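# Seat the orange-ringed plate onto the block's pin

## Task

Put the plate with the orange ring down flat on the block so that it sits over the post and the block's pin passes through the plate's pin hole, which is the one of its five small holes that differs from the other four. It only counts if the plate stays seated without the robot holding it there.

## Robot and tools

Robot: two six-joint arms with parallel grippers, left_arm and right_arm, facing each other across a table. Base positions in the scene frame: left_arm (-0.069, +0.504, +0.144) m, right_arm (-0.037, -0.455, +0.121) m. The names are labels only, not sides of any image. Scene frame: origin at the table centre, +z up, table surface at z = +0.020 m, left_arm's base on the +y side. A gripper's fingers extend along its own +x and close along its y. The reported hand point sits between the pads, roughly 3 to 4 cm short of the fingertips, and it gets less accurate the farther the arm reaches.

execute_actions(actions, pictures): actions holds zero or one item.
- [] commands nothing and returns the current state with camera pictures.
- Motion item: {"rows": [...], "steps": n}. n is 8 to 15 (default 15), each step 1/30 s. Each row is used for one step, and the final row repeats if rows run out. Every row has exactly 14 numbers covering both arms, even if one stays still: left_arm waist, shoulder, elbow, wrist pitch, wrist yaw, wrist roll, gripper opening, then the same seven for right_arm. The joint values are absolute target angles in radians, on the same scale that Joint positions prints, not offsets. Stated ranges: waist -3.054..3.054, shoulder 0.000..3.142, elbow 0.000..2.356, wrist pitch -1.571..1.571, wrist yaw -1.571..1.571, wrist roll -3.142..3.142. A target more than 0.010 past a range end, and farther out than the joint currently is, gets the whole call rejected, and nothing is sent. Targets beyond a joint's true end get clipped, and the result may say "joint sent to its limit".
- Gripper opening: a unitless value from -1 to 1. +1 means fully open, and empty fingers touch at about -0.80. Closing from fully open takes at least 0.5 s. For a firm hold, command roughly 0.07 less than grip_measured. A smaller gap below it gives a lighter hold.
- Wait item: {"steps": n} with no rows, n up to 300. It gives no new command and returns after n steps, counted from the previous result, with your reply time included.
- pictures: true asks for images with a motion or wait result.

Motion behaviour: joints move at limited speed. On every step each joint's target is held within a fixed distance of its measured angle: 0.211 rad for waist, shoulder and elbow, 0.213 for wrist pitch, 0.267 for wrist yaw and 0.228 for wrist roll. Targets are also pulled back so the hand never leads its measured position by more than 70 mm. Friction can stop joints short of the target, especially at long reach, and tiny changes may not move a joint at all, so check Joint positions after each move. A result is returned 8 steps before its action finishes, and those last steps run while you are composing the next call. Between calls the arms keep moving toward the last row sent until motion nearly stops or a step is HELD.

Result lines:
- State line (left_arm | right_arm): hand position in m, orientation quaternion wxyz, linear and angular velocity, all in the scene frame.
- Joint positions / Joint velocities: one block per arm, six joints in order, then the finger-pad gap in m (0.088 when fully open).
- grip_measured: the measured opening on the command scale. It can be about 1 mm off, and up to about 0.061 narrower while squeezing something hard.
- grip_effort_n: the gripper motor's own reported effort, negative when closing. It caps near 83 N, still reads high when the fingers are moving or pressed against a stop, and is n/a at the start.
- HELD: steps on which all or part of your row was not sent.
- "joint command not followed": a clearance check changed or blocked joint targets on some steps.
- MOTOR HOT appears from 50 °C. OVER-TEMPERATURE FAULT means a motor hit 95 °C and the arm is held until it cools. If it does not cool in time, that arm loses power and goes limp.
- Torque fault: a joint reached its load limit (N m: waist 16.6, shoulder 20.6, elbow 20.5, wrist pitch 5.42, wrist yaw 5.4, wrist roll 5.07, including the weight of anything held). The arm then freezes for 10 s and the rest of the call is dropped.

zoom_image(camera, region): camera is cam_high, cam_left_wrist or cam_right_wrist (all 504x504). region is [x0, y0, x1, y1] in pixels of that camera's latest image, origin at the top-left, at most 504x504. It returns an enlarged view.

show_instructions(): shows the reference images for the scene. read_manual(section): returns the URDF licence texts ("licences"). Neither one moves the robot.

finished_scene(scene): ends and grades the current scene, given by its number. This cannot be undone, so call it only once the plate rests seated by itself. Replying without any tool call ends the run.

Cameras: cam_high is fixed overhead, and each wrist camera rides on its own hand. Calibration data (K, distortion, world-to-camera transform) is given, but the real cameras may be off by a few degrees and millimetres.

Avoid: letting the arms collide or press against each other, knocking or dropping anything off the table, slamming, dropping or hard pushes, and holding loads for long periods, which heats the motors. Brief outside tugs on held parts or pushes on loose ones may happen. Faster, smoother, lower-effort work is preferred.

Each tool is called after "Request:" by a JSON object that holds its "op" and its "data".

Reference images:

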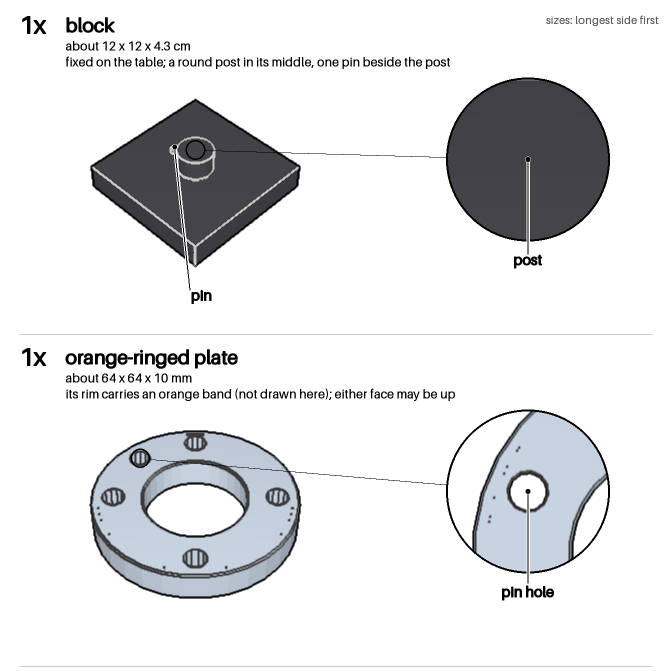

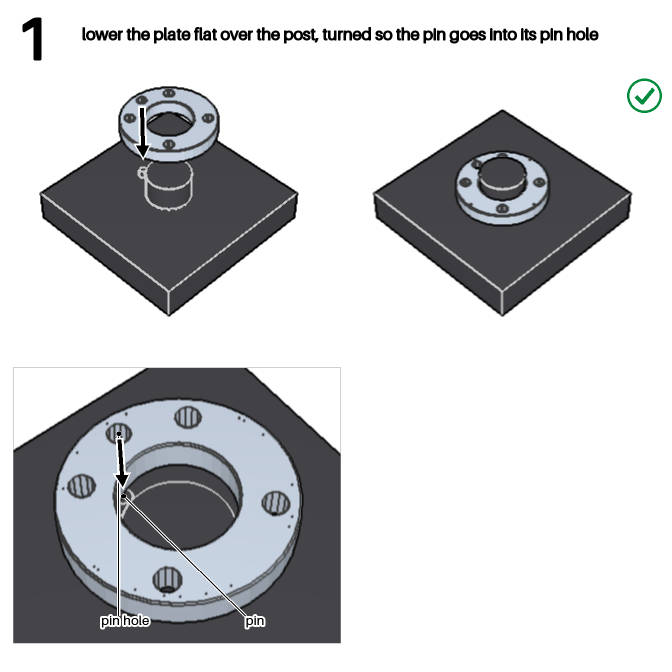

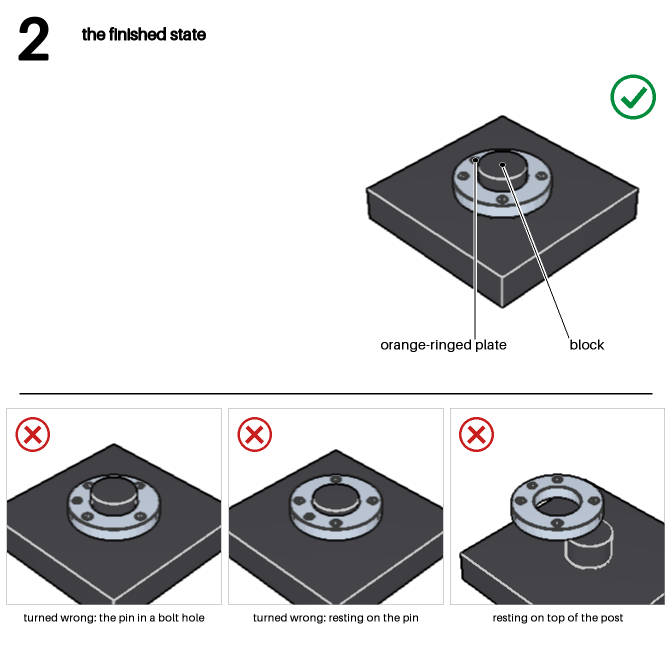

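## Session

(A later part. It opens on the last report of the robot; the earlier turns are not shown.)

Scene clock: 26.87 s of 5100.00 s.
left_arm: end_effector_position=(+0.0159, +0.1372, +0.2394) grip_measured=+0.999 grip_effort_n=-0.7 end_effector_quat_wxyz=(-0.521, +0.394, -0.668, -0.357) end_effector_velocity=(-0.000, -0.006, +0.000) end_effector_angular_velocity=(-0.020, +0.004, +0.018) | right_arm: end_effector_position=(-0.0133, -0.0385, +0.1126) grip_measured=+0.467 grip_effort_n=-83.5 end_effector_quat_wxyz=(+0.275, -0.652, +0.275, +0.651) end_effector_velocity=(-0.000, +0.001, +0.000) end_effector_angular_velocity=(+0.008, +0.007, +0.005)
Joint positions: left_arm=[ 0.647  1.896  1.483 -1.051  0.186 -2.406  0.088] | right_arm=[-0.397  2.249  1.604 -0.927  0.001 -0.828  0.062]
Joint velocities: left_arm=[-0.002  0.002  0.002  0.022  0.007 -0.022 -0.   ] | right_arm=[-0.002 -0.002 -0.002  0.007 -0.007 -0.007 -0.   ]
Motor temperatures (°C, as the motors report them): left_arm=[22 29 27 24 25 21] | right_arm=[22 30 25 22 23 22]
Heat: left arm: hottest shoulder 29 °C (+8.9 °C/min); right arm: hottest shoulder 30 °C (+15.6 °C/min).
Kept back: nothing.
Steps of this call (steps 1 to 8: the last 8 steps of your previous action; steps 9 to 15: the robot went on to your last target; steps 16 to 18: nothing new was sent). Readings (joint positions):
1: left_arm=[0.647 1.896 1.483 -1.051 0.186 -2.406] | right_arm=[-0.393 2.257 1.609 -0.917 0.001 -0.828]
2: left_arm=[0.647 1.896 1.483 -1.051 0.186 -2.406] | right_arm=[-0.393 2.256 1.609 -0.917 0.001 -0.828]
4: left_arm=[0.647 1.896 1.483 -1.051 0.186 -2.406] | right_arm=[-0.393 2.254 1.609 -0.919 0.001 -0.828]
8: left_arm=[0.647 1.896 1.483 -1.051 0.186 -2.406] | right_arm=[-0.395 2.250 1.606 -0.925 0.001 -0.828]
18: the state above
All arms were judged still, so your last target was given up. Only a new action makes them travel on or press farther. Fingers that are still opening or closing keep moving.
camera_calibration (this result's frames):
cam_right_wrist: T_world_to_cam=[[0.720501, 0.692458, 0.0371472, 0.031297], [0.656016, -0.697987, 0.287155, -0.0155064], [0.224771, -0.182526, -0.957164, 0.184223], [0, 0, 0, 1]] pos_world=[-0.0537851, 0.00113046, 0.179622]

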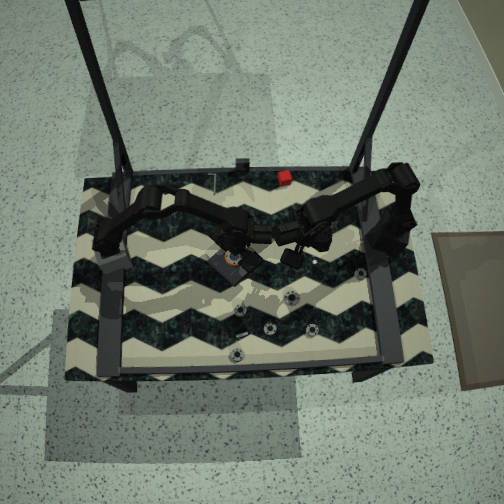

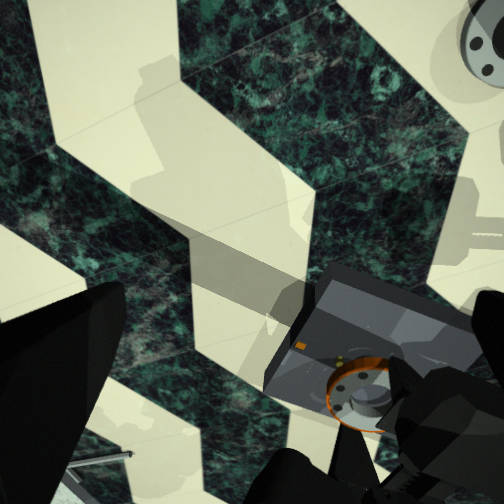

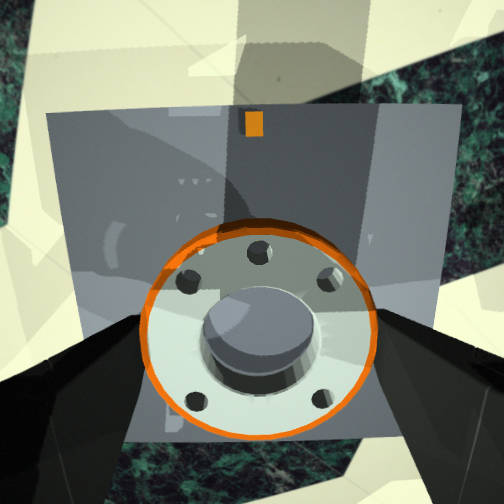

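Request:
{"op": "execute_actions", "data": {"actions": [{"rows":[[0.647,1.896,1.483,-1.051,0.186,-2.406,1,-0.399,2.258,1.592,-0.927,0,-0.824,0.40],[0.647,1.896,1.483,-1.051,0.186,-2.406,1,-0.399,2.262,1.591,-0.925,0,-0.824,0.40],[0.647,1.896,1.483,-1.051,0.186,-2.406,1,-0.399,2.264,1.589,-0.923,0,-0.824,0.40],[0.647,1.896,1.483,-1.051,0.186,-2.406,1,-0.399,2.266,1.587,-0.921,0,-0.824,0.40],[0.647,1.896,1.483,-1.051,0.186,-2.406,1,-0.399,2.267,1.585,-0.919,0,-0.824,0.40],[0.647,1.896,1.483,-1.051,0.186,-2.406,1,-0.399,2.267,1.585,-0.917,0,-0.824,0.40],[0.647,1.896,1.483,-1.051,0.186,-2.406,1,-0.399,2.267,1.585,-0.915,0,-0.824,0.40],[0.647,1.896,1.483,-1.051,0.186,-2.406,1,-0.399,2.267,1.585,-0.913,0,-0.824,0.40]],"steps":10}]}}

Request:
{"op": "execute_actions", "data": {"actions": [{"steps":16}], "pictures": true}}

Request:
{"op": "zoom_image", "data": {"camera": "cam_right_wrist", "region": [130, 190, 390, 450]}}

Scene clock: 27.53 s of 5100.00 s.
left_arm: end_effector_position=(+0.0159, +0.1372, +0.2394) grip_measured=+0.999 grip_effort_n=-0.7 end_effector_quat_wxyz=(-0.521, +0.394, -0.668, -0.357) end_effector_velocity=(-0.000, +0.002, +0.002) end_effector_angular_velocity=(+0.003, -0.007, -0.009) | right_arm: end_effector_position=(-0.0133, -0.0385, +0.1126) grip_measured=+0.467 grip_effort_n=-83.5 end_effector_quat_wxyz=(+0.275, -0.652, +0.275, +0.651) end_effector_velocity=(+0.002, -0.001, -0.001) end_effector_angular_velocity=(+0.002, -0.007, +0.020)
Joint positions: left_arm=[ 0.647  1.896  1.483 -1.051  0.186 -2.406  0.088] | right_arm=[-0.397  2.249  1.604 -0.927  0.001 -0.828  0.062]
Joint velocities: left_arm=[-0.002 -0.007 -0.002 -0.007 -0.007  0.007 -0.   ] | right_arm=[-0.002 -0.002 -0.007  0.007  0.007 -0.022  0.   ]
Motor temperatures (°C, as the motors report them): left_arm=[22 29 27 24 25 21] | right_arm=[22 30 25 22 23 22]
Heat: left arm: hottest shoulder 29 °C (+8.7 °C/min); right arm: hottest shoulder 30 °C (+15.3 °C/min).
Steps of this call (steps 1 to 18: nothing new was sent; steps 19 to 20: the first 2 steps of this action). Readings (joint positions):
19: left_arm=[0.647 1.896 1.483 -1.051 0.186 -2.406] | right_arm=[-0.397 2.249 1.604 -0.927 0.001 -0.828]
20: the state above

Scene clock: 28.07 s of 5100.00 s.
left_arm: end_effector_position=(+0.0159, +0.1372, +0.2394) grip_measured=+0.999 grip_effort_n=-0.7 end_effector_quat_wxyz=(-0.521, +0.394, -0.668, -0.357) end_effector_velocity=(-0.003, +0.002, +0.000) end_effector_angular_velocity=(+0.006, +0.010, +0.004) | right_arm: end_effector_position=(-0.0130, -0.0385, +0.1101) grip_measured=+0.467 grip_effort_n=-83.5 end_effector_quat_wxyz=(+0.275, -0.652, +0.275, +0.651) end_effector_velocity=(-0.002, +0.001, +0.000) end_effector_angular_velocity=(+0.009, +0.022, +0.005)
Joint positions: left_arm=[ 0.647  1.896  1.483 -1.051  0.186 -2.406  0.088] | right_arm=[-0.397  2.252  1.598 -0.917  0.002 -0.828  0.062]
Joint velocities: left_arm=[-0.002 -0.002 -0.002 -0.007  0.007 -0.007 -0.   ] | right_arm=[-0.002 -0.002 -0.002  0.007 -0.022 -0.007 -0.   ]
Motor temperatures (°C, as the motors report them): left_arm=[22 29 27 24 25 21] | right_arm=[22 30 25 22 23 22]
Heat: left arm: hottest shoulder 29 °C (+8.6 °C/min); right arm: hottest shoulder 30 °C (+15.0 °C/min).
Kept back: nothing.
Steps of this call (steps 1 to 8: the last 8 steps of your previous action; steps 9 to 16: the robot went on to your last target). Readings (joint positions):
1: left_arm=[0.647 1.896 1.483 -1.051 0.186 -2.406] | right_arm=[-0.397 2.249 1.604 -0.927 0.001 -0.828]
2: left_arm=[0.647 1.896 1.483 -1.051 0.186 -2.406] | right_arm=[-0.397 2.249 1.603 -0.927 0.001 -0.828]
4: left_arm=[0.647 1.896 1.483 -1.051 0.186 -2.406] | right_arm=[-0.397 2.250 1.600 -0.925 0.001 -0.828]
8: left_arm=[0.647 1.896 1.483 -1.051 0.186 -2.406] | right_arm=[-0.397 2.252 1.599 -0.918 0.002 -0.828]
16: the state above
camera_calibration (this result's frames):
cam_right_wrist: T_world_to_cam=[[0.720733, 0.692127, 0.0387828, 0.031012], [0.655506, -0.698662, 0.286676, -0.0149657], [0.225512, -0.181194, -0.957242, 0.181861], [0, 0, 0, 1]] pos_world=[-0.0535532, 0.001032, 0.177173]

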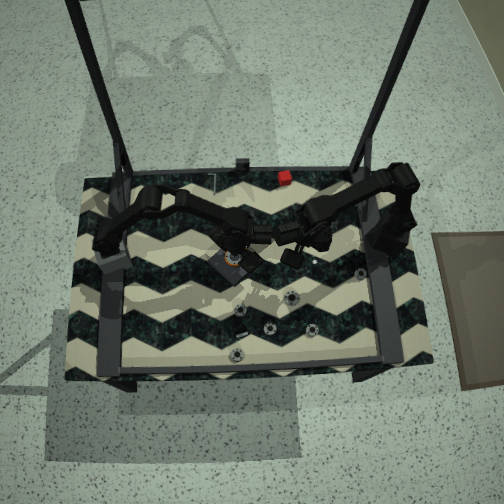

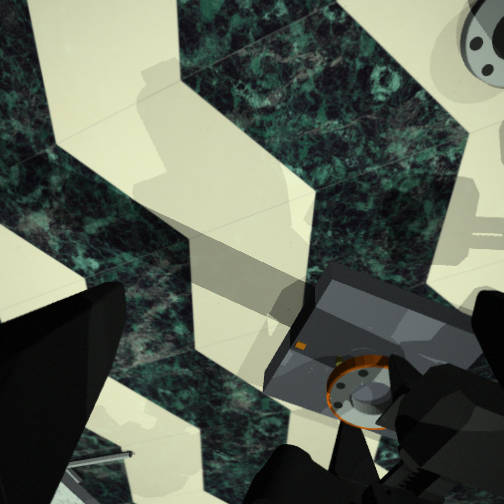

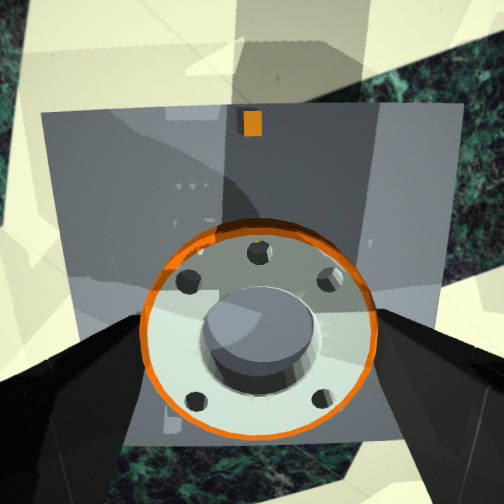

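Region (130, 190, 390, 450) of cam_right_wrist's 504x504 image, scaled by 1.938, with more detail than that image has.

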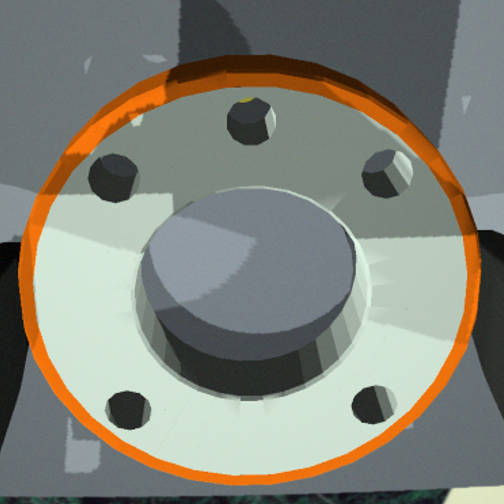

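Request:
{"op": "execute_actions", "data": {"actions": [{"rows":[[0.647,1.896,1.483,-1.051,0.186,-2.406,1,-0.397,2.265,1.585,-0.920,0,-0.824,0.40],[0.647,1.896,1.483,-1.051,0.186,-2.406,1,-0.397,2.265,1.585,-0.923,0,-0.824,0.40],[0.647,1.896,1.483,-1.051,0.186,-2.406,1,-0.397,2.265,1.585,-0.924,0,-0.824,0.40],[0.647,1.896,1.483,-1.051,0.186,-2.406,1,-0.397,2.265,1.585,-0.924,0,-0.824,0.40],[0.647,1.896,1.483,-1.051,0.186,-2.406,1,-0.397,2.265,1.585,-0.924,0,-0.824,0.40],[0.647,1.896,1.483,-1.051,0.186,-2.406,1,-0.397,2.268,1.585,-0.924,0,-0.824,0.40],[0.647,1.896,1.483,-1.051,0.186,-2.406,1,-0.397,2.270,1.585,-0.922,0,-0.824,0.40]],"steps":10}]}}

Request:
{"op": "execute_actions", "data": {"actions": [{"steps":16}], "pictures": true}}

Request:
{"op": "zoom_image", "data": {"camera": "cam_right_wrist", "region": [130, 190, 390, 450]}}

Scene clock: 28.97 s of 5100.00 s.
left_arm: end_effector_position=(+0.0159, +0.1372, +0.2394) grip_measured=+0.999 grip_effort_n=-0.7 end_effector_quat_wxyz=(-0.521, +0.394, -0.668, -0.357) end_effector_velocity=(-0.002, +0.006, -0.002) end_effector_angular_velocity=(+0.029, +0.002, +0.005) | right_arm: end_effector_position=(-0.0130, -0.0385, +0.1101) grip_measured=+0.467 grip_effort_n=-83.5 end_effector_quat_wxyz=(+0.275, -0.652, +0.275, +0.651) end_effector_velocity=(-0.002, -0.002, +0.000) end_effector_angular_velocity=(-0.006, +0.022, +0.005)
Joint positions: left_arm=[ 0.647  1.896  1.483 -1.051  0.186 -2.406  0.088] | right_arm=[-0.397  2.252  1.598 -0.917  0.002 -0.828  0.062]
Joint velocities: left_arm=[-0.002 -0.002 -0.007 -0.022 -0.007 -0.007  0.   ] | right_arm=[-0.002 -0.002 -0.002 -0.007 -0.022 -0.007 -0.   ]
Motor temperatures (°C, as the motors report them): left_arm=[22 29 27 24 25 21] | right_arm=[22 30 25 22 23 22]
Heat: left arm: hottest shoulder 29 °C (+8.3 °C/min); right arm: hottest shoulder 30 °C (+14.5 °C/min).
Steps of this call (steps 1 to 15: the robot went on to your last target; steps 16 to 25: nothing new was sent; steps 26 to 27: the first 2 steps of this action). Readings (joint positions):
26: left_arm=[0.647 1.896 1.483 -1.051 0.186 -2.406] | right_arm=[-0.397 2.252 1.598 -0.917 0.002 -0.828]
27: the state above

Scene clock: 29.50 s of 5100.00 s.
left_arm: end_effector_position=(+0.0159, +0.1372, +0.2394) grip_measured=+0.999 grip_effort_n=-0.7 end_effector_quat_wxyz=(-0.521, +0.394, -0.668, -0.357) end_effector_velocity=(-0.002, -0.001, -0.001) end_effector_angular_velocity=(-0.006, +0.005, -0.010) | right_arm: end_effector_position=(-0.0131, -0.0389, +0.1100) grip_measured=+0.467 grip_effort_n=-83.5 end_effector_quat_wxyz=(+0.275, -0.652, +0.275, +0.651) end_effector_velocity=(+0.002, -0.002, +0.000) end_effector_angular_velocity=(-0.008, -0.007, +0.005)
Joint positions: left_arm=[ 0.647  1.896  1.483 -1.051  0.186 -2.406  0.088] | right_arm=[-0.397  2.252  1.598 -0.918  0.002 -0.828  0.062]
Joint velocities: left_arm=[-0.002  0.002 -0.002  0.007  0.007  0.007 -0.   ] | right_arm=[-0.002 -0.002 -0.002 -0.007  0.007 -0.007 -0.   ]
Motor temperatures (°C, as the motors report them): left_arm=[22 29 27 24 25 21] | right_arm=[22 30 25 22 23 22]
Heat: left arm: hottest shoulder 29 °C (+8.1 °C/min); right arm: hottest shoulder 30 °C (+14.2 °C/min).
Kept back: nothing.
Steps of this call (steps 1 to 8: the last 8 steps of your previous action; steps 9 to 15: the robot went on to your last target; step 16: nothing new was sent). Readings (joint positions):
1: left_arm=[0.647 1.896 1.483 -1.051 0.186 -2.406] | right_arm=[-0.397 2.252 1.598 -0.917 0.002 -0.828]
2: left_arm=[0.647 1.896 1.483 -1.051 0.186 -2.406] | right_arm=[-0.397 2.252 1.598 -0.917 0.002 -0.828]
4: left_arm=[0.647 1.896 1.483 -1.051 0.186 -2.406] | right_arm=[-0.397 2.252 1.598 -0.918 0.002 -0.828]
8: left_arm=[0.647 1.896 1.483 -1.051 0.186 -2.406] | right_arm=[-0.397 2.252 1.598 -0.918 0.002 -0.828]
16: the state above
All arms were judged still, so your last target was given up. Only a new action makes them travel on or press farther. Fingers that are still opening or closing keep moving.
camera_calibration (this result's frames):
cam_right_wrist: T_world_to_cam=[[0.720737, 0.6922, 0.0373875, 0.0314497], [0.655537, -0.698115, 0.287936, -0.0152881], [0.22541, -0.183017, -0.95692, 0.181545], [0, 0, 0, 1]] pos_world=[-0.0535672, 0.000783518, 0.17695]

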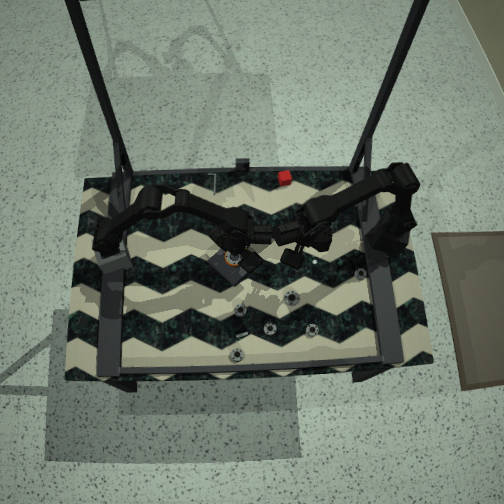

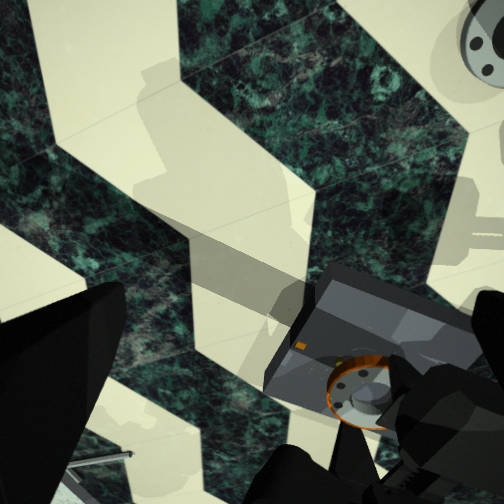

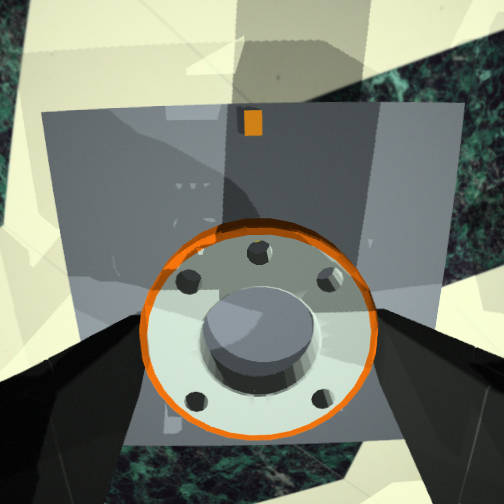

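Region (130, 190, 390, 450) of cam_right_wrist's 504x504 image, scaled by 1.938, with more detail than that image has.

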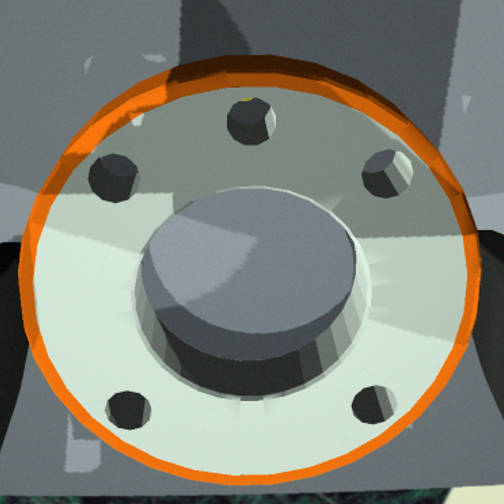

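Request:
{"op": "zoom_image", "data": {"camera": "cam_right_wrist", "region": [195, 280, 325, 400]}}

Region (195, 280, 325, 400) of cam_right_wrist's 504x504 image, scaled by 3.877, with more detail than that image has; it fills the top 465 rows of this view, and the rest is white.

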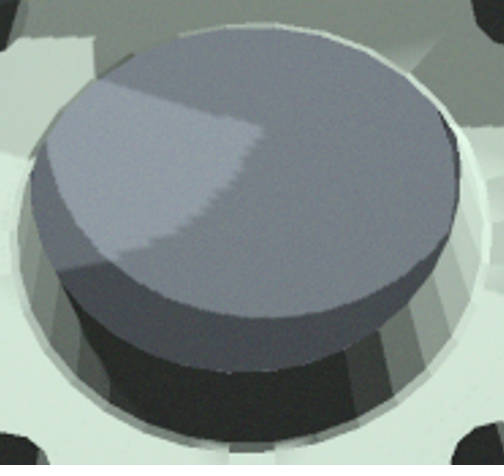

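Request:
{"op": "execute_actions", "data": {"actions": [{"rows":[[0.647,1.896,1.483,-1.051,0.186,-2.406,1,-0.397,2.250,1.590,-0.922,0,-0.824,0.40],[0.647,1.896,1.483,-1.051,0.186,-2.406,1,-0.397,2.250,1.590,-0.924,0,-0.824,0.40],[0.647,1.896,1.483,-1.051,0.186,-2.406,1,-0.397,2.250,1.590,-0.925,0,-0.824,0.40],[0.647,1.896,1.483,-1.051,0.186,-2.406,1,-0.397,2.250,1.590,-0.925,0,-0.824,0.40],[0.647,1.896,1.483,-1.051,0.186,-2.406,1,-0.397,2.250,1.590,-0.925,0,-0.824,0.40],[0.647,1.896,1.483,-1.051,0.186,-2.406,1,-0.397,2.250,1.590,-0.925,0,-0.824,0.40],[0.647,1.896,1.483,-1.051,0.186,-2.406,1,-0.397,2.250,1.590,-0.925,0,-0.824,0.40],[0.647,1.896,1.483,-1.051,0.186,-2.406,1,-0.397,2.260,1.590,-0.924,0,-0.824,0.40],[0.647,1.896,1.483,-1.051,0.186,-2.406,1,-0.397,2.266,1.590,-0.923,0,-0.824,0.40],[0.647,1.896,1.483,-1.051,0.186,-2.406,1,-0.397,2.270,1.590,-0.922,0,-0.824,0.40]],"steps":15}]}}

Request:
{"op": "execute_actions", "data": {"actions": [{"steps":14}], "pictures": true}}

Request:
{"op": "zoom_image", "data": {"camera": "cam_right_wrist", "region": [195, 280, 325, 400]}}

Scene clock: 30.60 s of 5100.00 s.
left_arm: end_effector_position=(+0.0159, +0.1372, +0.2394) grip_measured=+0.999 grip_effort_n=-0.7 end_effector_quat_wxyz=(-0.521, +0.394, -0.668, -0.357) end_effector_velocity=(-0.000, +0.002, +0.002) end_effector_angular_velocity=(+0.006, -0.005, +0.005) | right_arm: end_effector_position=(-0.0130, -0.0390, +0.1100) grip_measured=+0.467 grip_effort_n=-83.5 end_effector_quat_wxyz=(+0.275, -0.652, +0.275, +0.651) end_effector_velocity=(-0.002, -0.002, +0.000) end_effector_angular_velocity=(-0.006, +0.022, +0.019)
Joint positions: left_arm=[ 0.647  1.896  1.483 -1.051  0.186 -2.406  0.088] | right_arm=[-0.397  2.252  1.598 -0.919  0.002 -0.828  0.062]
Joint velocities: left_arm=[-0.002 -0.007 -0.002 -0.007 -0.007 -0.007 -0.   ] | right_arm=[-0.002 -0.002 -0.002 -0.007 -0.022 -0.022  0.   ]
Motor temperatures (°C, as the motors report them): left_arm=[22 29 27 24 25 21] | right_arm=[22 30 25 22 23 22]
Heat: left arm: hottest shoulder 29 °C (+7.8 °C/min); right arm: hottest shoulder 30 °C (+13.7 °C/min).
Steps of this call (steps 1 to 26: nothing new was sent; steps 27 to 33: the first 7 steps of this action). Readings (joint positions):
27: left_arm=[0.647 1.896 1.483 -1.051 0.186 -2.406] | right_arm=[-0.397 2.252 1.598 -0.918 0.002 -0.828]
28: left_arm=[0.647 1.896 1.483 -1.051 0.186 -2.406] | right_arm=[-0.397 2.252 1.598 -0.918 0.002 -0.828]
30: left_arm=[0.647 1.896 1.483 -1.051 0.186 -2.406] | right_arm=[-0.397 2.252 1.598 -0.918 0.002 -0.828]
33: the state above

Scene clock: 31.07 s of 5100.00 s.
left_arm: end_effector_position=(+0.0159, +0.1372, +0.2394) grip_measured=+0.999 grip_effort_n=-0.7 end_effector_quat_wxyz=(-0.521, +0.394, -0.668, -0.357) end_effector_velocity=(-0.002, +0.000, +0.002) end_effector_angular_velocity=(+0.001, +0.009, +0.004) | right_arm: end_effector_position=(-0.0130, -0.0391, +0.1098) grip_measured=+0.467 grip_effort_n=-83.5 end_effector_quat_wxyz=(+0.274, -0.652, +0.276, +0.650) end_effector_velocity=(-0.002, -0.003, -0.002) end_effector_angular_velocity=(-0.011, +0.023, +0.005)
Joint positions: left_arm=[ 0.647  1.896  1.483 -1.051  0.186 -2.406  0.088] | right_arm=[-0.397  2.253  1.598 -0.919  0.002 -0.828  0.062]
Joint velocities: left_arm=[-0.002 -0.002  0.002 -0.007  0.007 -0.007  0.   ] | right_arm=[-0.002  0.002 -0.002 -0.007 -0.022 -0.007 -0.   ]
Motor temperatures (°C, as the motors report them): left_arm=[22 29 27 24 25 21] | right_arm=[22 30 25 22 23 22]
Heat: left arm: hottest shoulder 29 °C (+7.7 °C/min); right arm: hottest shoulder 30 °C (+13.5 °C/min).
Kept back: nothing.
Steps of this call (steps 1 to 8: the last 8 steps of your previous action; steps 9 to 14: the robot went on to your last target). Readings (joint positions):
1: left_arm=[0.647 1.896 1.483 -1.051 0.186 -2.406] | right_arm=[-0.397 2.252 1.598 -0.919 0.002 -0.828]
2: left_arm=[0.647 1.896 1.483 -1.051 0.186 -2.406] | right_arm=[-0.397 2.252 1.598 -0.919 0.002 -0.828]
4: left_arm=[0.647 1.896 1.483 -1.051 0.186 -2.406] | right_arm=[-0.397 2.252 1.598 -0.919 0.002 -0.828]
8: left_arm=[0.647 1.896 1.483 -1.051 0.186 -2.406] | right_arm=[-0.397 2.252 1.598 -0.919 0.002 -0.828]
14: the state above
camera_calibration (this result's frames):
cam_right_wrist: T_world_to_cam=[[0.720724, 0.692244, 0.0368099, 0.0316351], [0.655446, -0.697778, 0.288956, -0.0155233], [0.225713, -0.18413, -0.956635, 0.181281], [0, 0, 0, 1]] pos_world=[-0.0535429, 0.000648269, 0.17674]

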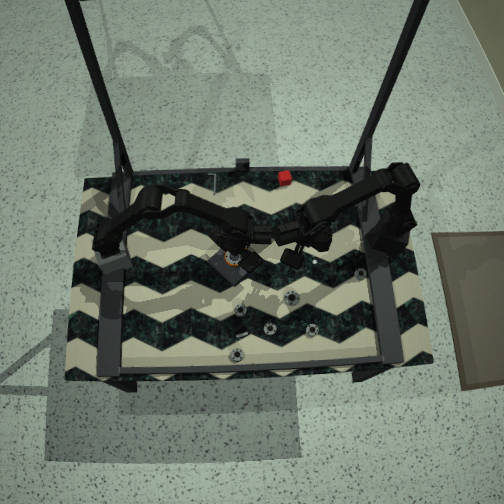

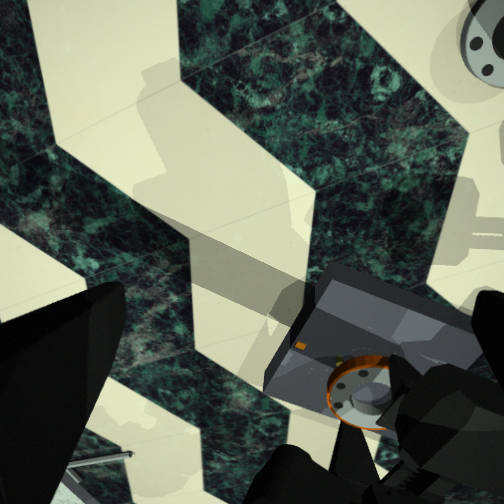

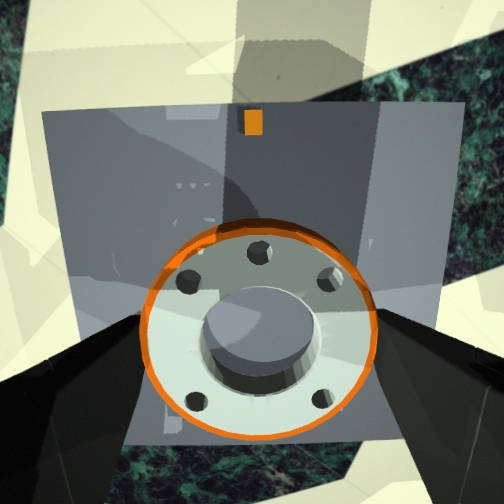

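Region (195, 280, 325, 400) of cam_right_wrist's 504x504 image, scaled by 3.877, with more detail than that image has; it fills the top 465 rows of this view, and the rest is white.

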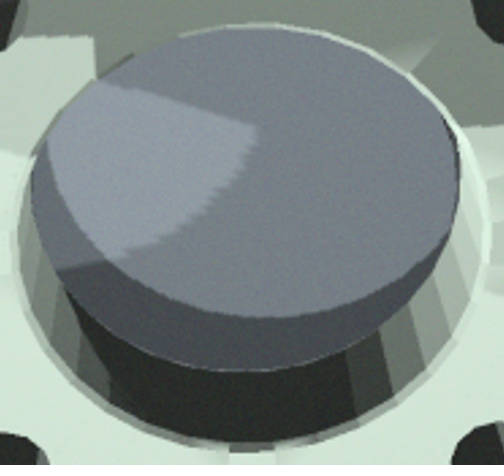

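Request:
{"op": "execute_actions", "data": {"actions": [{"rows":[[0.647,1.896,1.483,-1.051,0.186,-2.406,1,-0.397,2.272,1.586,-0.919,0.002,-0.824,0.40],[0.647,1.896,1.483,-1.051,0.186,-2.406,1,-0.397,2.275,1.584,-0.918,0.002,-0.824,0.40],[0.647,1.896,1.483,-1.051,0.186,-2.406,1,-0.397,2.278,1.582,-0.917,0.002,-0.824,0.40],[0.647,1.896,1.483,-1.051,0.186,-2.406,1,-0.397,2.281,1.580,-0.916,0.002,-0.824,0.40]],"steps":12}]}}

Request:
{"op": "execute_actions", "data": {"actions": [{"steps":12}], "pictures": true}}

Request:
{"op": "zoom_image", "data": {"camera": "cam_right_wrist", "region": [130, 190, 390, 450]}}

Scene clock: 32.03 s of 5100.00 s.
left_arm: end_effector_position=(+0.0159, +0.1372, +0.2394) grip_measured=+0.999 grip_effort_n=-0.7 end_effector_quat_wxyz=(-0.521, +0.394, -0.668, -0.357) end_effector_velocity=(+0.003, -0.000, -0.000) end_effector_angular_velocity=(-0.002, -0.024, -0.007) | right_arm: end_effector_position=(-0.0129, -0.0395, +0.1087) grip_measured=+0.467 grip_effort_n=-83.5 end_effector_quat_wxyz=(+0.273, -0.653, +0.276, +0.650) end_effector_velocity=(-0.005, -0.006, -0.010) end_effector_angular_velocity=(-0.035, +0.039, +0.005)
Joint positions: left_arm=[ 0.647  1.896  1.483 -1.051  0.186 -2.406  0.088] | right_arm=[-0.397  2.256  1.598 -0.919  0.003 -0.828  0.062]
Joint velocities: left_arm=[-0.002 -0.002 -0.002  0.007 -0.022  0.007 -0.   ] | right_arm=[-0.002  0.022 -0.007 -0.007 -0.037 -0.007 -0.   ]
Motor temperatures (°C, as the motors report them): left_arm=[22 29 27 24 25 21] | right_arm=[22 30 25 22 23 22]
Heat: left arm: hottest shoulder 29 °C (+7.5 °C/min); right arm: hottest shoulder 30 °C (+13.1 °C/min).
Steps of this call (steps 1 to 15: the robot went on to your last target; steps 16 to 25: nothing new was sent; steps 26 to 29: the first 4 steps of this action). Readings (joint positions):
26: left_arm=[0.647 1.896 1.483 -1.051 0.186 -2.406] | right_arm=[-0.397 2.253 1.598 -0.919 0.002 -0.828]
27: left_arm=[0.647 1.896 1.483 -1.051 0.186 -2.406] | right_arm=[-0.397 2.254 1.598 -0.919 0.002 -0.828]
29: the state above

Scene clock: 32.43 s of 5100.00 s.
left_arm: end_effector_position=(+0.0159, +0.1372, +0.2394) grip_measured=+0.999 grip_effort_n=-0.7 end_effector_quat_wxyz=(-0.521, +0.394, -0.668, -0.357) end_effector_velocity=(-0.000, +0.002, +0.002) end_effector_angular_velocity=(+0.008, -0.003, +0.020) | right_arm: end_effector_position=(-0.0127, -0.0396, +0.1054) grip_measured=+0.467 grip_effort_n=-83.5 end_effector_quat_wxyz=(+0.272, -0.654, +0.277, +0.649) end_effector_velocity=(-0.002, -0.002, +0.000) end_effector_angular_velocity=(-0.007, +0.008, +0.010)
Joint positions: left_arm=[ 0.647  1.896  1.483 -1.051  0.186 -2.406  0.088] | right_arm=[-0.397  2.263  1.597 -0.914  0.004 -0.828  0.062]
Joint velocities: left_arm=[-0.002 -0.007 -0.002 -0.007 -0.007 -0.022 -0.   ] | right_arm=[ 0.002 -0.002 -0.002 -0.007 -0.007 -0.007  0.   ]
Motor temperatures (°C, as the motors report them): left_arm=[22 29 27 24 25 21] | right_arm=[22 30 25 22 23 22]
Heat: left arm: hottest shoulder 29 °C (+7.4 °C/min); right arm: hottest shoulder 30 °C (+12.9 °C/min).
Kept back: nothing.
Steps of this call (steps 1 to 8: the last 8 steps of your previous action; steps 9 to 12: the robot went on to your last target). Readings (joint positions):
1: left_arm=[0.647 1.896 1.483 -1.051 0.186 -2.406] | right_arm=[-0.397 2.256 1.598 -0.919 0.004 -0.828]
2: left_arm=[0.647 1.896 1.483 -1.051 0.186 -2.406] | right_arm=[-0.397 2.257 1.597 -0.918 0.004 -0.828]
4: left_arm=[0.647 1.896 1.483 -1.051 0.186 -2.406] | right_arm=[-0.397 2.262 1.597 -0.914 0.004 -0.828]
8: left_arm=[0.647 1.896 1.483 -1.051 0.186 -2.406] | right_arm=[-0.397 2.263 1.597 -0.914 0.004 -0.828]
12: the state above
camera_calibration (this result's frames):
cam_right_wrist: T_world_to_cam=[[0.720648, 0.692486, 0.0336225, 0.0322963], [0.654895, -0.695842, 0.294816, -0.015377], [0.227552, -0.190439, -0.954962, 0.176459], [0, 0, 0, 1]] pos_world=[-0.0533576, 0.000540036, 0.17196]

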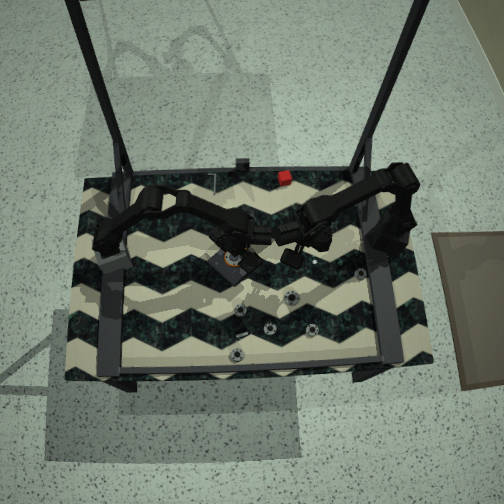

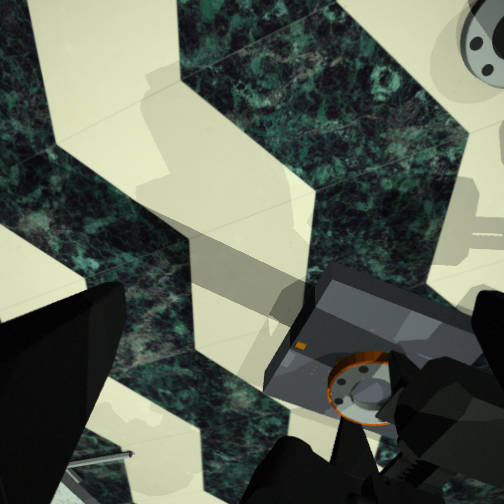

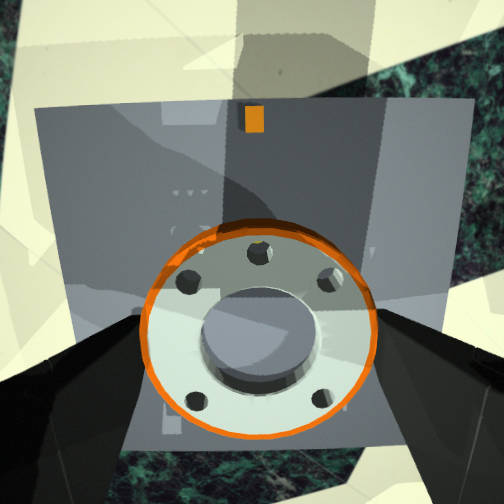

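Region (130, 190, 390, 450) of cam_right_wrist's 504x504 image, scaled by 1.938, with more detail than that image has.

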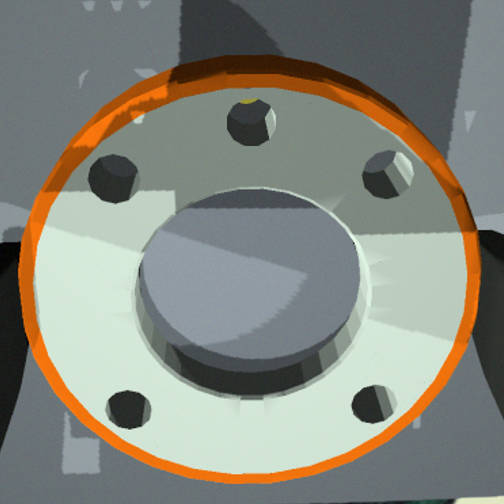

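Request:
{"op": "execute_actions", "data": {"actions": [{"rows":[[0.647,1.896,1.483,-1.051,0.186,-2.406,1,-0.399,2.277,1.582,-0.908,0.003,-0.824,0.40],[0.647,1.896,1.483,-1.051,0.186,-2.406,1,-0.399,2.277,1.579,-0.904,0.003,-0.824,0.40],[0.647,1.896,1.483,-1.051,0.186,-2.406,1,-0.399,2.278,1.576,-0.900,0.003,-0.824,0.40],[0.647,1.896,1.483,-1.051,0.186,-2.406,1,-0.399,2.278,1.573,-0.896,0.003,-0.824,0.40],[0.647,1.896,1.483,-1.051,0.186,-2.406,1,-0.399,2.279,1.570,-0.892,0.003,-0.824,0.40],[0.647,1.896,1.483,-1.051,0.186,-2.406,1,-0.399,2.279,1.567,-0.888,0.003,-0.824,0.40],[0.647,1.896,1.483,-1.051,0.186,-2.406,1,-0.399,2.279,1.565,-0.885,0.003,-0.824,0.40],[0.647,1.896,1.483,-1.051,0.186,-2.406,1,-0.399,2.279,1.565,-0.882,0.003,-0.824,0.40]],"steps":10}]}}

Request:
{"op": "execute_actions", "data": {"actions": [{"steps":14}], "pictures": true}}

Request:
{"op": "zoom_image", "data": {"camera": "cam_right_wrist", "region": [130, 190, 390, 450]}}

Scene clock: 33.33 s of 5100.00 s.
left_arm: end_effector_position=(+0.0159, +0.1372, +0.2394) grip_measured=+0.999 grip_effort_n=-0.7 end_effector_quat_wxyz=(-0.521, +0.394, -0.668, -0.357) end_effector_velocity=(-0.002, +0.002, -0.000) end_effector_angular_velocity=(+0.012, -0.001, +0.015) | right_arm: end_effector_position=(-0.0127, -0.0396, +0.1053) grip_measured=+0.467 grip_effort_n=-83.5 end_effector_quat_wxyz=(+0.273, -0.654, +0.277, +0.649) end_effector_velocity=(-0.000, -0.002, -0.004) end_effector_angular_velocity=(+0.003, +0.007, +0.005)
Joint positions: left_arm=[ 0.647  1.896  1.483 -1.051  0.186 -2.406  0.088] | right_arm=[-0.397  2.263  1.596 -0.913  0.004 -0.828  0.062]
Joint velocities: left_arm=[-0.007 -0.002 -0.002 -0.007 -0.007 -0.022 -0.   ] | right_arm=[-0.002 -0.002 -0.022  0.022 -0.007 -0.007  0.   ]
Motor temperatures (°C, as the motors report them): left_arm=[22 30 27 24 25 21] | right_arm=[22 30 25 22 23 22]
Heat: left arm: hottest shoulder 30 °C (+9.0 °C/min); right arm: hottest shoulder 30 °C (+12.6 °C/min).
Steps of this call (steps 1 to 15: the robot went on to your last target; steps 16 to 25: nothing new was sent; steps 26 to 27: the first 2 steps of this action). Readings (joint positions):
26: left_arm=[0.647 1.896 1.483 -1.051 0.186 -2.406] | right_arm=[-0.397 2.263 1.597 -0.914 0.004 -0.828]
27: the state above

Scene clock: 33.80 s of 5100.00 s.
left_arm: end_effector_position=(+0.0159, +0.1372, +0.2394) grip_measured=+0.999 grip_effort_n=-0.7 end_effector_quat_wxyz=(-0.521, +0.394, -0.668, -0.357) end_effector_velocity=(+0.000, +0.000, -0.001) end_effector_angular_velocity=(+0.001, -0.007, +0.005) | right_arm: end_effector_position=(-0.0127, -0.0403, +0.1021) grip_measured=+0.467 grip_effort_n=-83.5 end_effector_quat_wxyz=(+0.274, -0.654, +0.276, +0.649) end_effector_velocity=(-0.000, -0.004, -0.003) end_effector_angular_velocity=(-0.017, +0.008, +0.019)
Joint positions: left_arm=[ 0.647  1.896  1.483 -1.051  0.186 -2.406  0.088] | right_arm=[-0.397  2.263  1.582 -0.895  0.004 -0.828  0.062]
Joint velocities: left_arm=[-0.002 -0.002 -0.007  0.007 -0.007 -0.007 -0.   ] | right_arm=[-0.002  0.002 -0.007 -0.007 -0.007 -0.022 -0.   ]
Motor temperatures (°C, as the motors report them): left_arm=[22 30 27 24 25 21] | right_arm=[22 30 25 22 23 22]
Heat: left arm: hottest shoulder 30 °C (+8.9 °C/min); right arm: hottest shoulder 30 °C (+12.4 °C/min).
Kept back: nothing.
Steps of this call (steps 1 to 8: the last 8 steps of your previous action; steps 9 to 14: the robot went on to your last target). Readings (joint positions):
1: left_arm=[0.647 1.896 1.483 -1.051 0.186 -2.406] | right_arm=[-0.397 2.263 1.595 -0.912 0.004 -0.828]
2: left_arm=[0.647 1.896 1.483 -1.051 0.186 -2.406] | right_arm=[-0.397 2.263 1.594 -0.910 0.004 -0.828]
4: left_arm=[0.647 1.896 1.483 -1.051 0.186 -2.406] | right_arm=[-0.397 2.263 1.590 -0.906 0.004 -0.828]
8: left_arm=[0.647 1.896 1.483 -1.051 0.186 -2.406] | right_arm=[-0.397 2.263 1.584 -0.898 0.004 -0.828]
14: the state above
camera_calibration (this result's frames):
cam_right_wrist: T_world_to_cam=[[0.72064, 0.692352, 0.0364141, 0.0326322], [0.654832, -0.69696, 0.292304, -0.0146489], [0.227756, -0.186801, -0.955632, 0.173378], [0, 0, 0, 1]] pos_world=[-0.0534113, -0.000415667, 0.168779]

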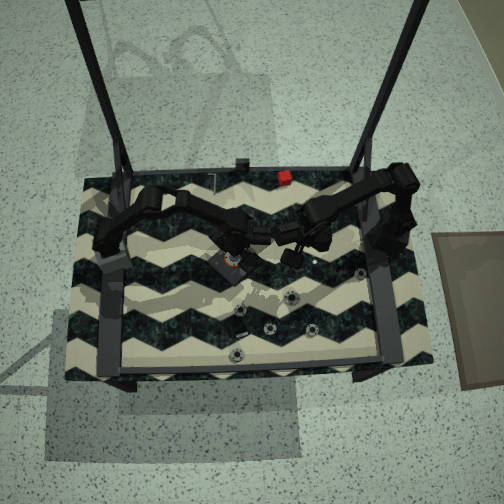

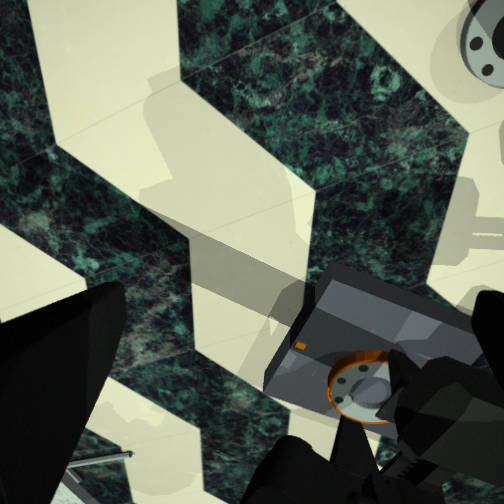

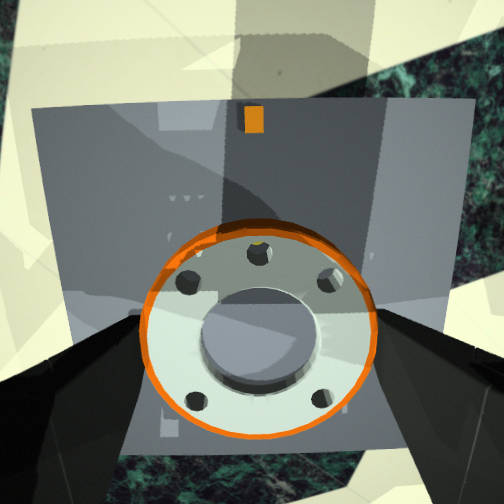

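Region (130, 190, 390, 450) of cam_right_wrist's 504x504 image, scaled by 1.938, with more detail than that image has.

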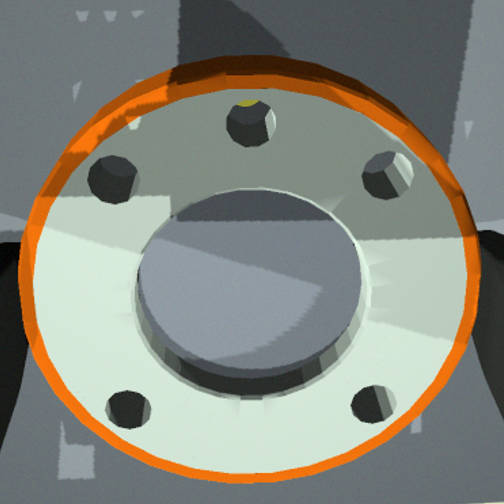

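Request:
{"op": "execute_actions", "data": {"actions": [{"rows":[[0.647,1.896,1.483,-1.051,0.186,-2.406,1,-0.399,2.281,1.567,-0.893,0.004,-0.826,0.40],[0.647,1.896,1.483,-1.051,0.186,-2.406,1,-0.399,2.283,1.566,-0.892,0.004,-0.826,0.40],[0.647,1.896,1.483,-1.051,0.186,-2.406,1,-0.399,2.285,1.565,-0.890,0.004,-0.826,0.40],[0.647,1.896,1.483,-1.051,0.186,-2.406,1,-0.399,2.287,1.563,-0.888,0.004,-0.826,0.40],[0.647,1.896,1.483,-1.051,0.186,-2.406,1,-0.399,2.288,1.561,-0.886,0.004,-0.826,0.40],[0.647,1.896,1.483,-1.051,0.186,-2.406,1,-0.399,2.289,1.560,-0.884,0.004,-0.826,0.40],[0.647,1.896,1.483,-1.051,0.186,-2.406,1,-0.399,2.289,1.560,-0.882,0.004,-0.826,0.40],[0.647,1.896,1.483,-1.051,0.186,-2.406,1,-0.399,2.289,1.560,-0.880,0.004,-0.826,0.40]],"steps":10}]}}

Request:
{"op": "execute_actions", "data": {"actions": [{"steps":14}], "pictures": true}}

Request:
{"op": "zoom_image", "data": {"camera": "cam_right_wrist", "region": [130, 190, 390, 450]}}

Scene clock: 34.63 s of 5100.00 s.
left_arm: end_effector_position=(+0.0159, +0.1372, +0.2394) grip_measured=+0.999 grip_effort_n=-0.7 end_effector_quat_wxyz=(-0.521, +0.394, -0.668, -0.357) end_effector_velocity=(-0.001, +0.003, -0.001) end_effector_angular_velocity=(+0.015, -0.002, +0.005) | right_arm: end_effector_position=(-0.0127, -0.0404, +0.1020) grip_measured=+0.467 grip_effort_n=-83.5 end_effector_quat_wxyz=(+0.274, -0.654, +0.276, +0.649) end_effector_velocity=(+0.002, -0.004, -0.001) end_effector_angular_velocity=(-0.013, -0.007, +0.005)
Joint positions: left_arm=[ 0.647  1.896  1.483 -1.051  0.186 -2.406  0.088] | right_arm=[-0.397  2.263  1.582 -0.895  0.004 -0.828  0.062]
Joint velocities: left_arm=[-0.002 -0.002 -0.007 -0.007 -0.007 -0.007 -0.   ] | right_arm=[-0.002 -0.002 -0.007 -0.007  0.007 -0.007 -0.   ]
Motor temperatures (°C, as the motors report them): left_arm=[22 30 28 24 25 21] | right_arm=[22 30 25 22 23 22]
Heat: left arm: hottest shoulder 30 °C (+8.7 °C/min); right arm: hottest shoulder 30 °C (+12.1 °C/min).
Steps of this call (steps 1 to 23: the robot went on to your last target; steps 24 to 25: the first 2 steps of this action). Readings (joint positions):
24: left_arm=[0.647 1.896 1.483 -1.051 0.186 -2.406] | right_arm=[-0.397 2.263 1.582 -0.895 0.004 -0.828]
25: the state above

Scene clock: 35.10 s of 5100.00 s.
left_arm: end_effector_position=(+0.0159, +0.1372, +0.2394) grip_measured=+0.999 grip_effort_n=-0.7 end_effector_quat_wxyz=(-0.521, +0.394, -0.668, -0.357) end_effector_velocity=(-0.000, +0.002, +0.002) end_effector_angular_velocity=(+0.008, -0.003, +0.020) | right_arm: end_effector_position=(-0.0128, -0.0407, +0.1012) grip_measured=+0.467 grip_effort_n=-83.5 end_effector_quat_wxyz=(+0.274, -0.654, +0.276, +0.649) end_effector_velocity=(+0.002, -0.002, +0.000) end_effector_angular_velocity=(-0.008, -0.007, -0.010)
Joint positions: left_arm=[ 0.647  1.896  1.483 -1.051  0.186 -2.406  0.088] | right_arm=[-0.397  2.263  1.579 -0.891  0.004 -0.828  0.062]
Joint velocities: left_arm=[-0.002 -0.007 -0.002 -0.007 -0.007 -0.022 -0.   ] | right_arm=[-0.002 -0.002 -0.002 -0.007  0.007  0.007 -0.   ]
Motor temperatures (°C, as the motors report them): left_arm=[22 30 28 24 25 21] | right_arm=[22 30 25 22 23 22]
Heat: left arm: hottest shoulder 30 °C (+8.5 °C/min); right arm: hottest shoulder 30 °C (+12.0 °C/min).
Kept back: nothing.
Steps of this call (steps 1 to 8: the last 8 steps of your previous action; steps 9 to 14: the robot went on to your last target). Readings (joint positions):
1: left_arm=[0.647 1.896 1.483 -1.051 0.186 -2.406] | right_arm=[-0.397 2.263 1.582 -0.895 0.004 -0.828]
2: left_arm=[0.647 1.896 1.483 -1.051 0.186 -2.406] | right_arm=[-0.397 2.263 1.582 -0.895 0.004 -0.828]
4: left_arm=[0.647 1.896 1.483 -1.051 0.186 -2.406] | right_arm=[-0.397 2.263 1.581 -0.895 0.004 -0.828]
8: left_arm=[0.647 1.896 1.483 -1.051 0.186 -2.406] | right_arm=[-0.397 2.263 1.579 -0.892 0.004 -0.828]
14: the state above
camera_calibration (this result's frames):
cam_right_wrist: T_world_to_cam=[[0.720639, 0.692339, 0.0366932, 0.0328756], [0.654826, -0.697072, 0.292052, -0.0145905], [0.227777, -0.186437, -0.955698, 0.172511], [0, 0, 0, 1]] pos_world=[-0.0534312, -0.000769351, 0.167923]

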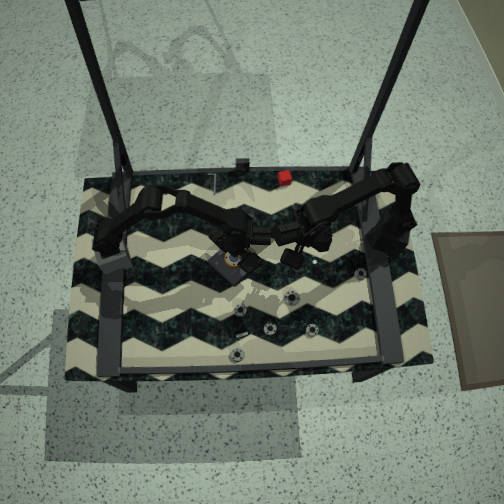

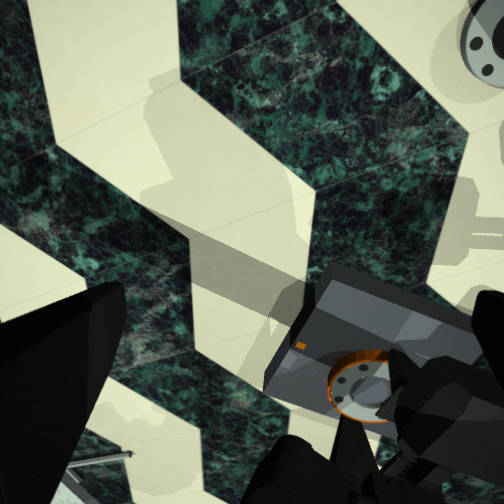

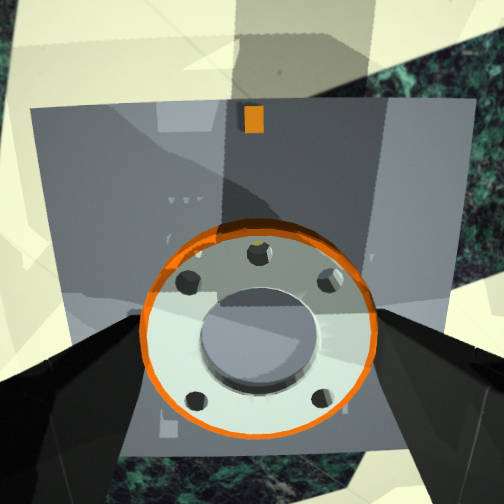

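Region (130, 190, 390, 450) of cam_right_wrist's 504x504 image, scaled by 1.938, with more detail than that image has.

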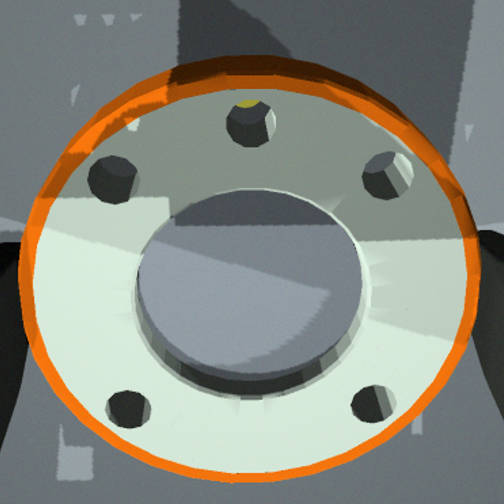

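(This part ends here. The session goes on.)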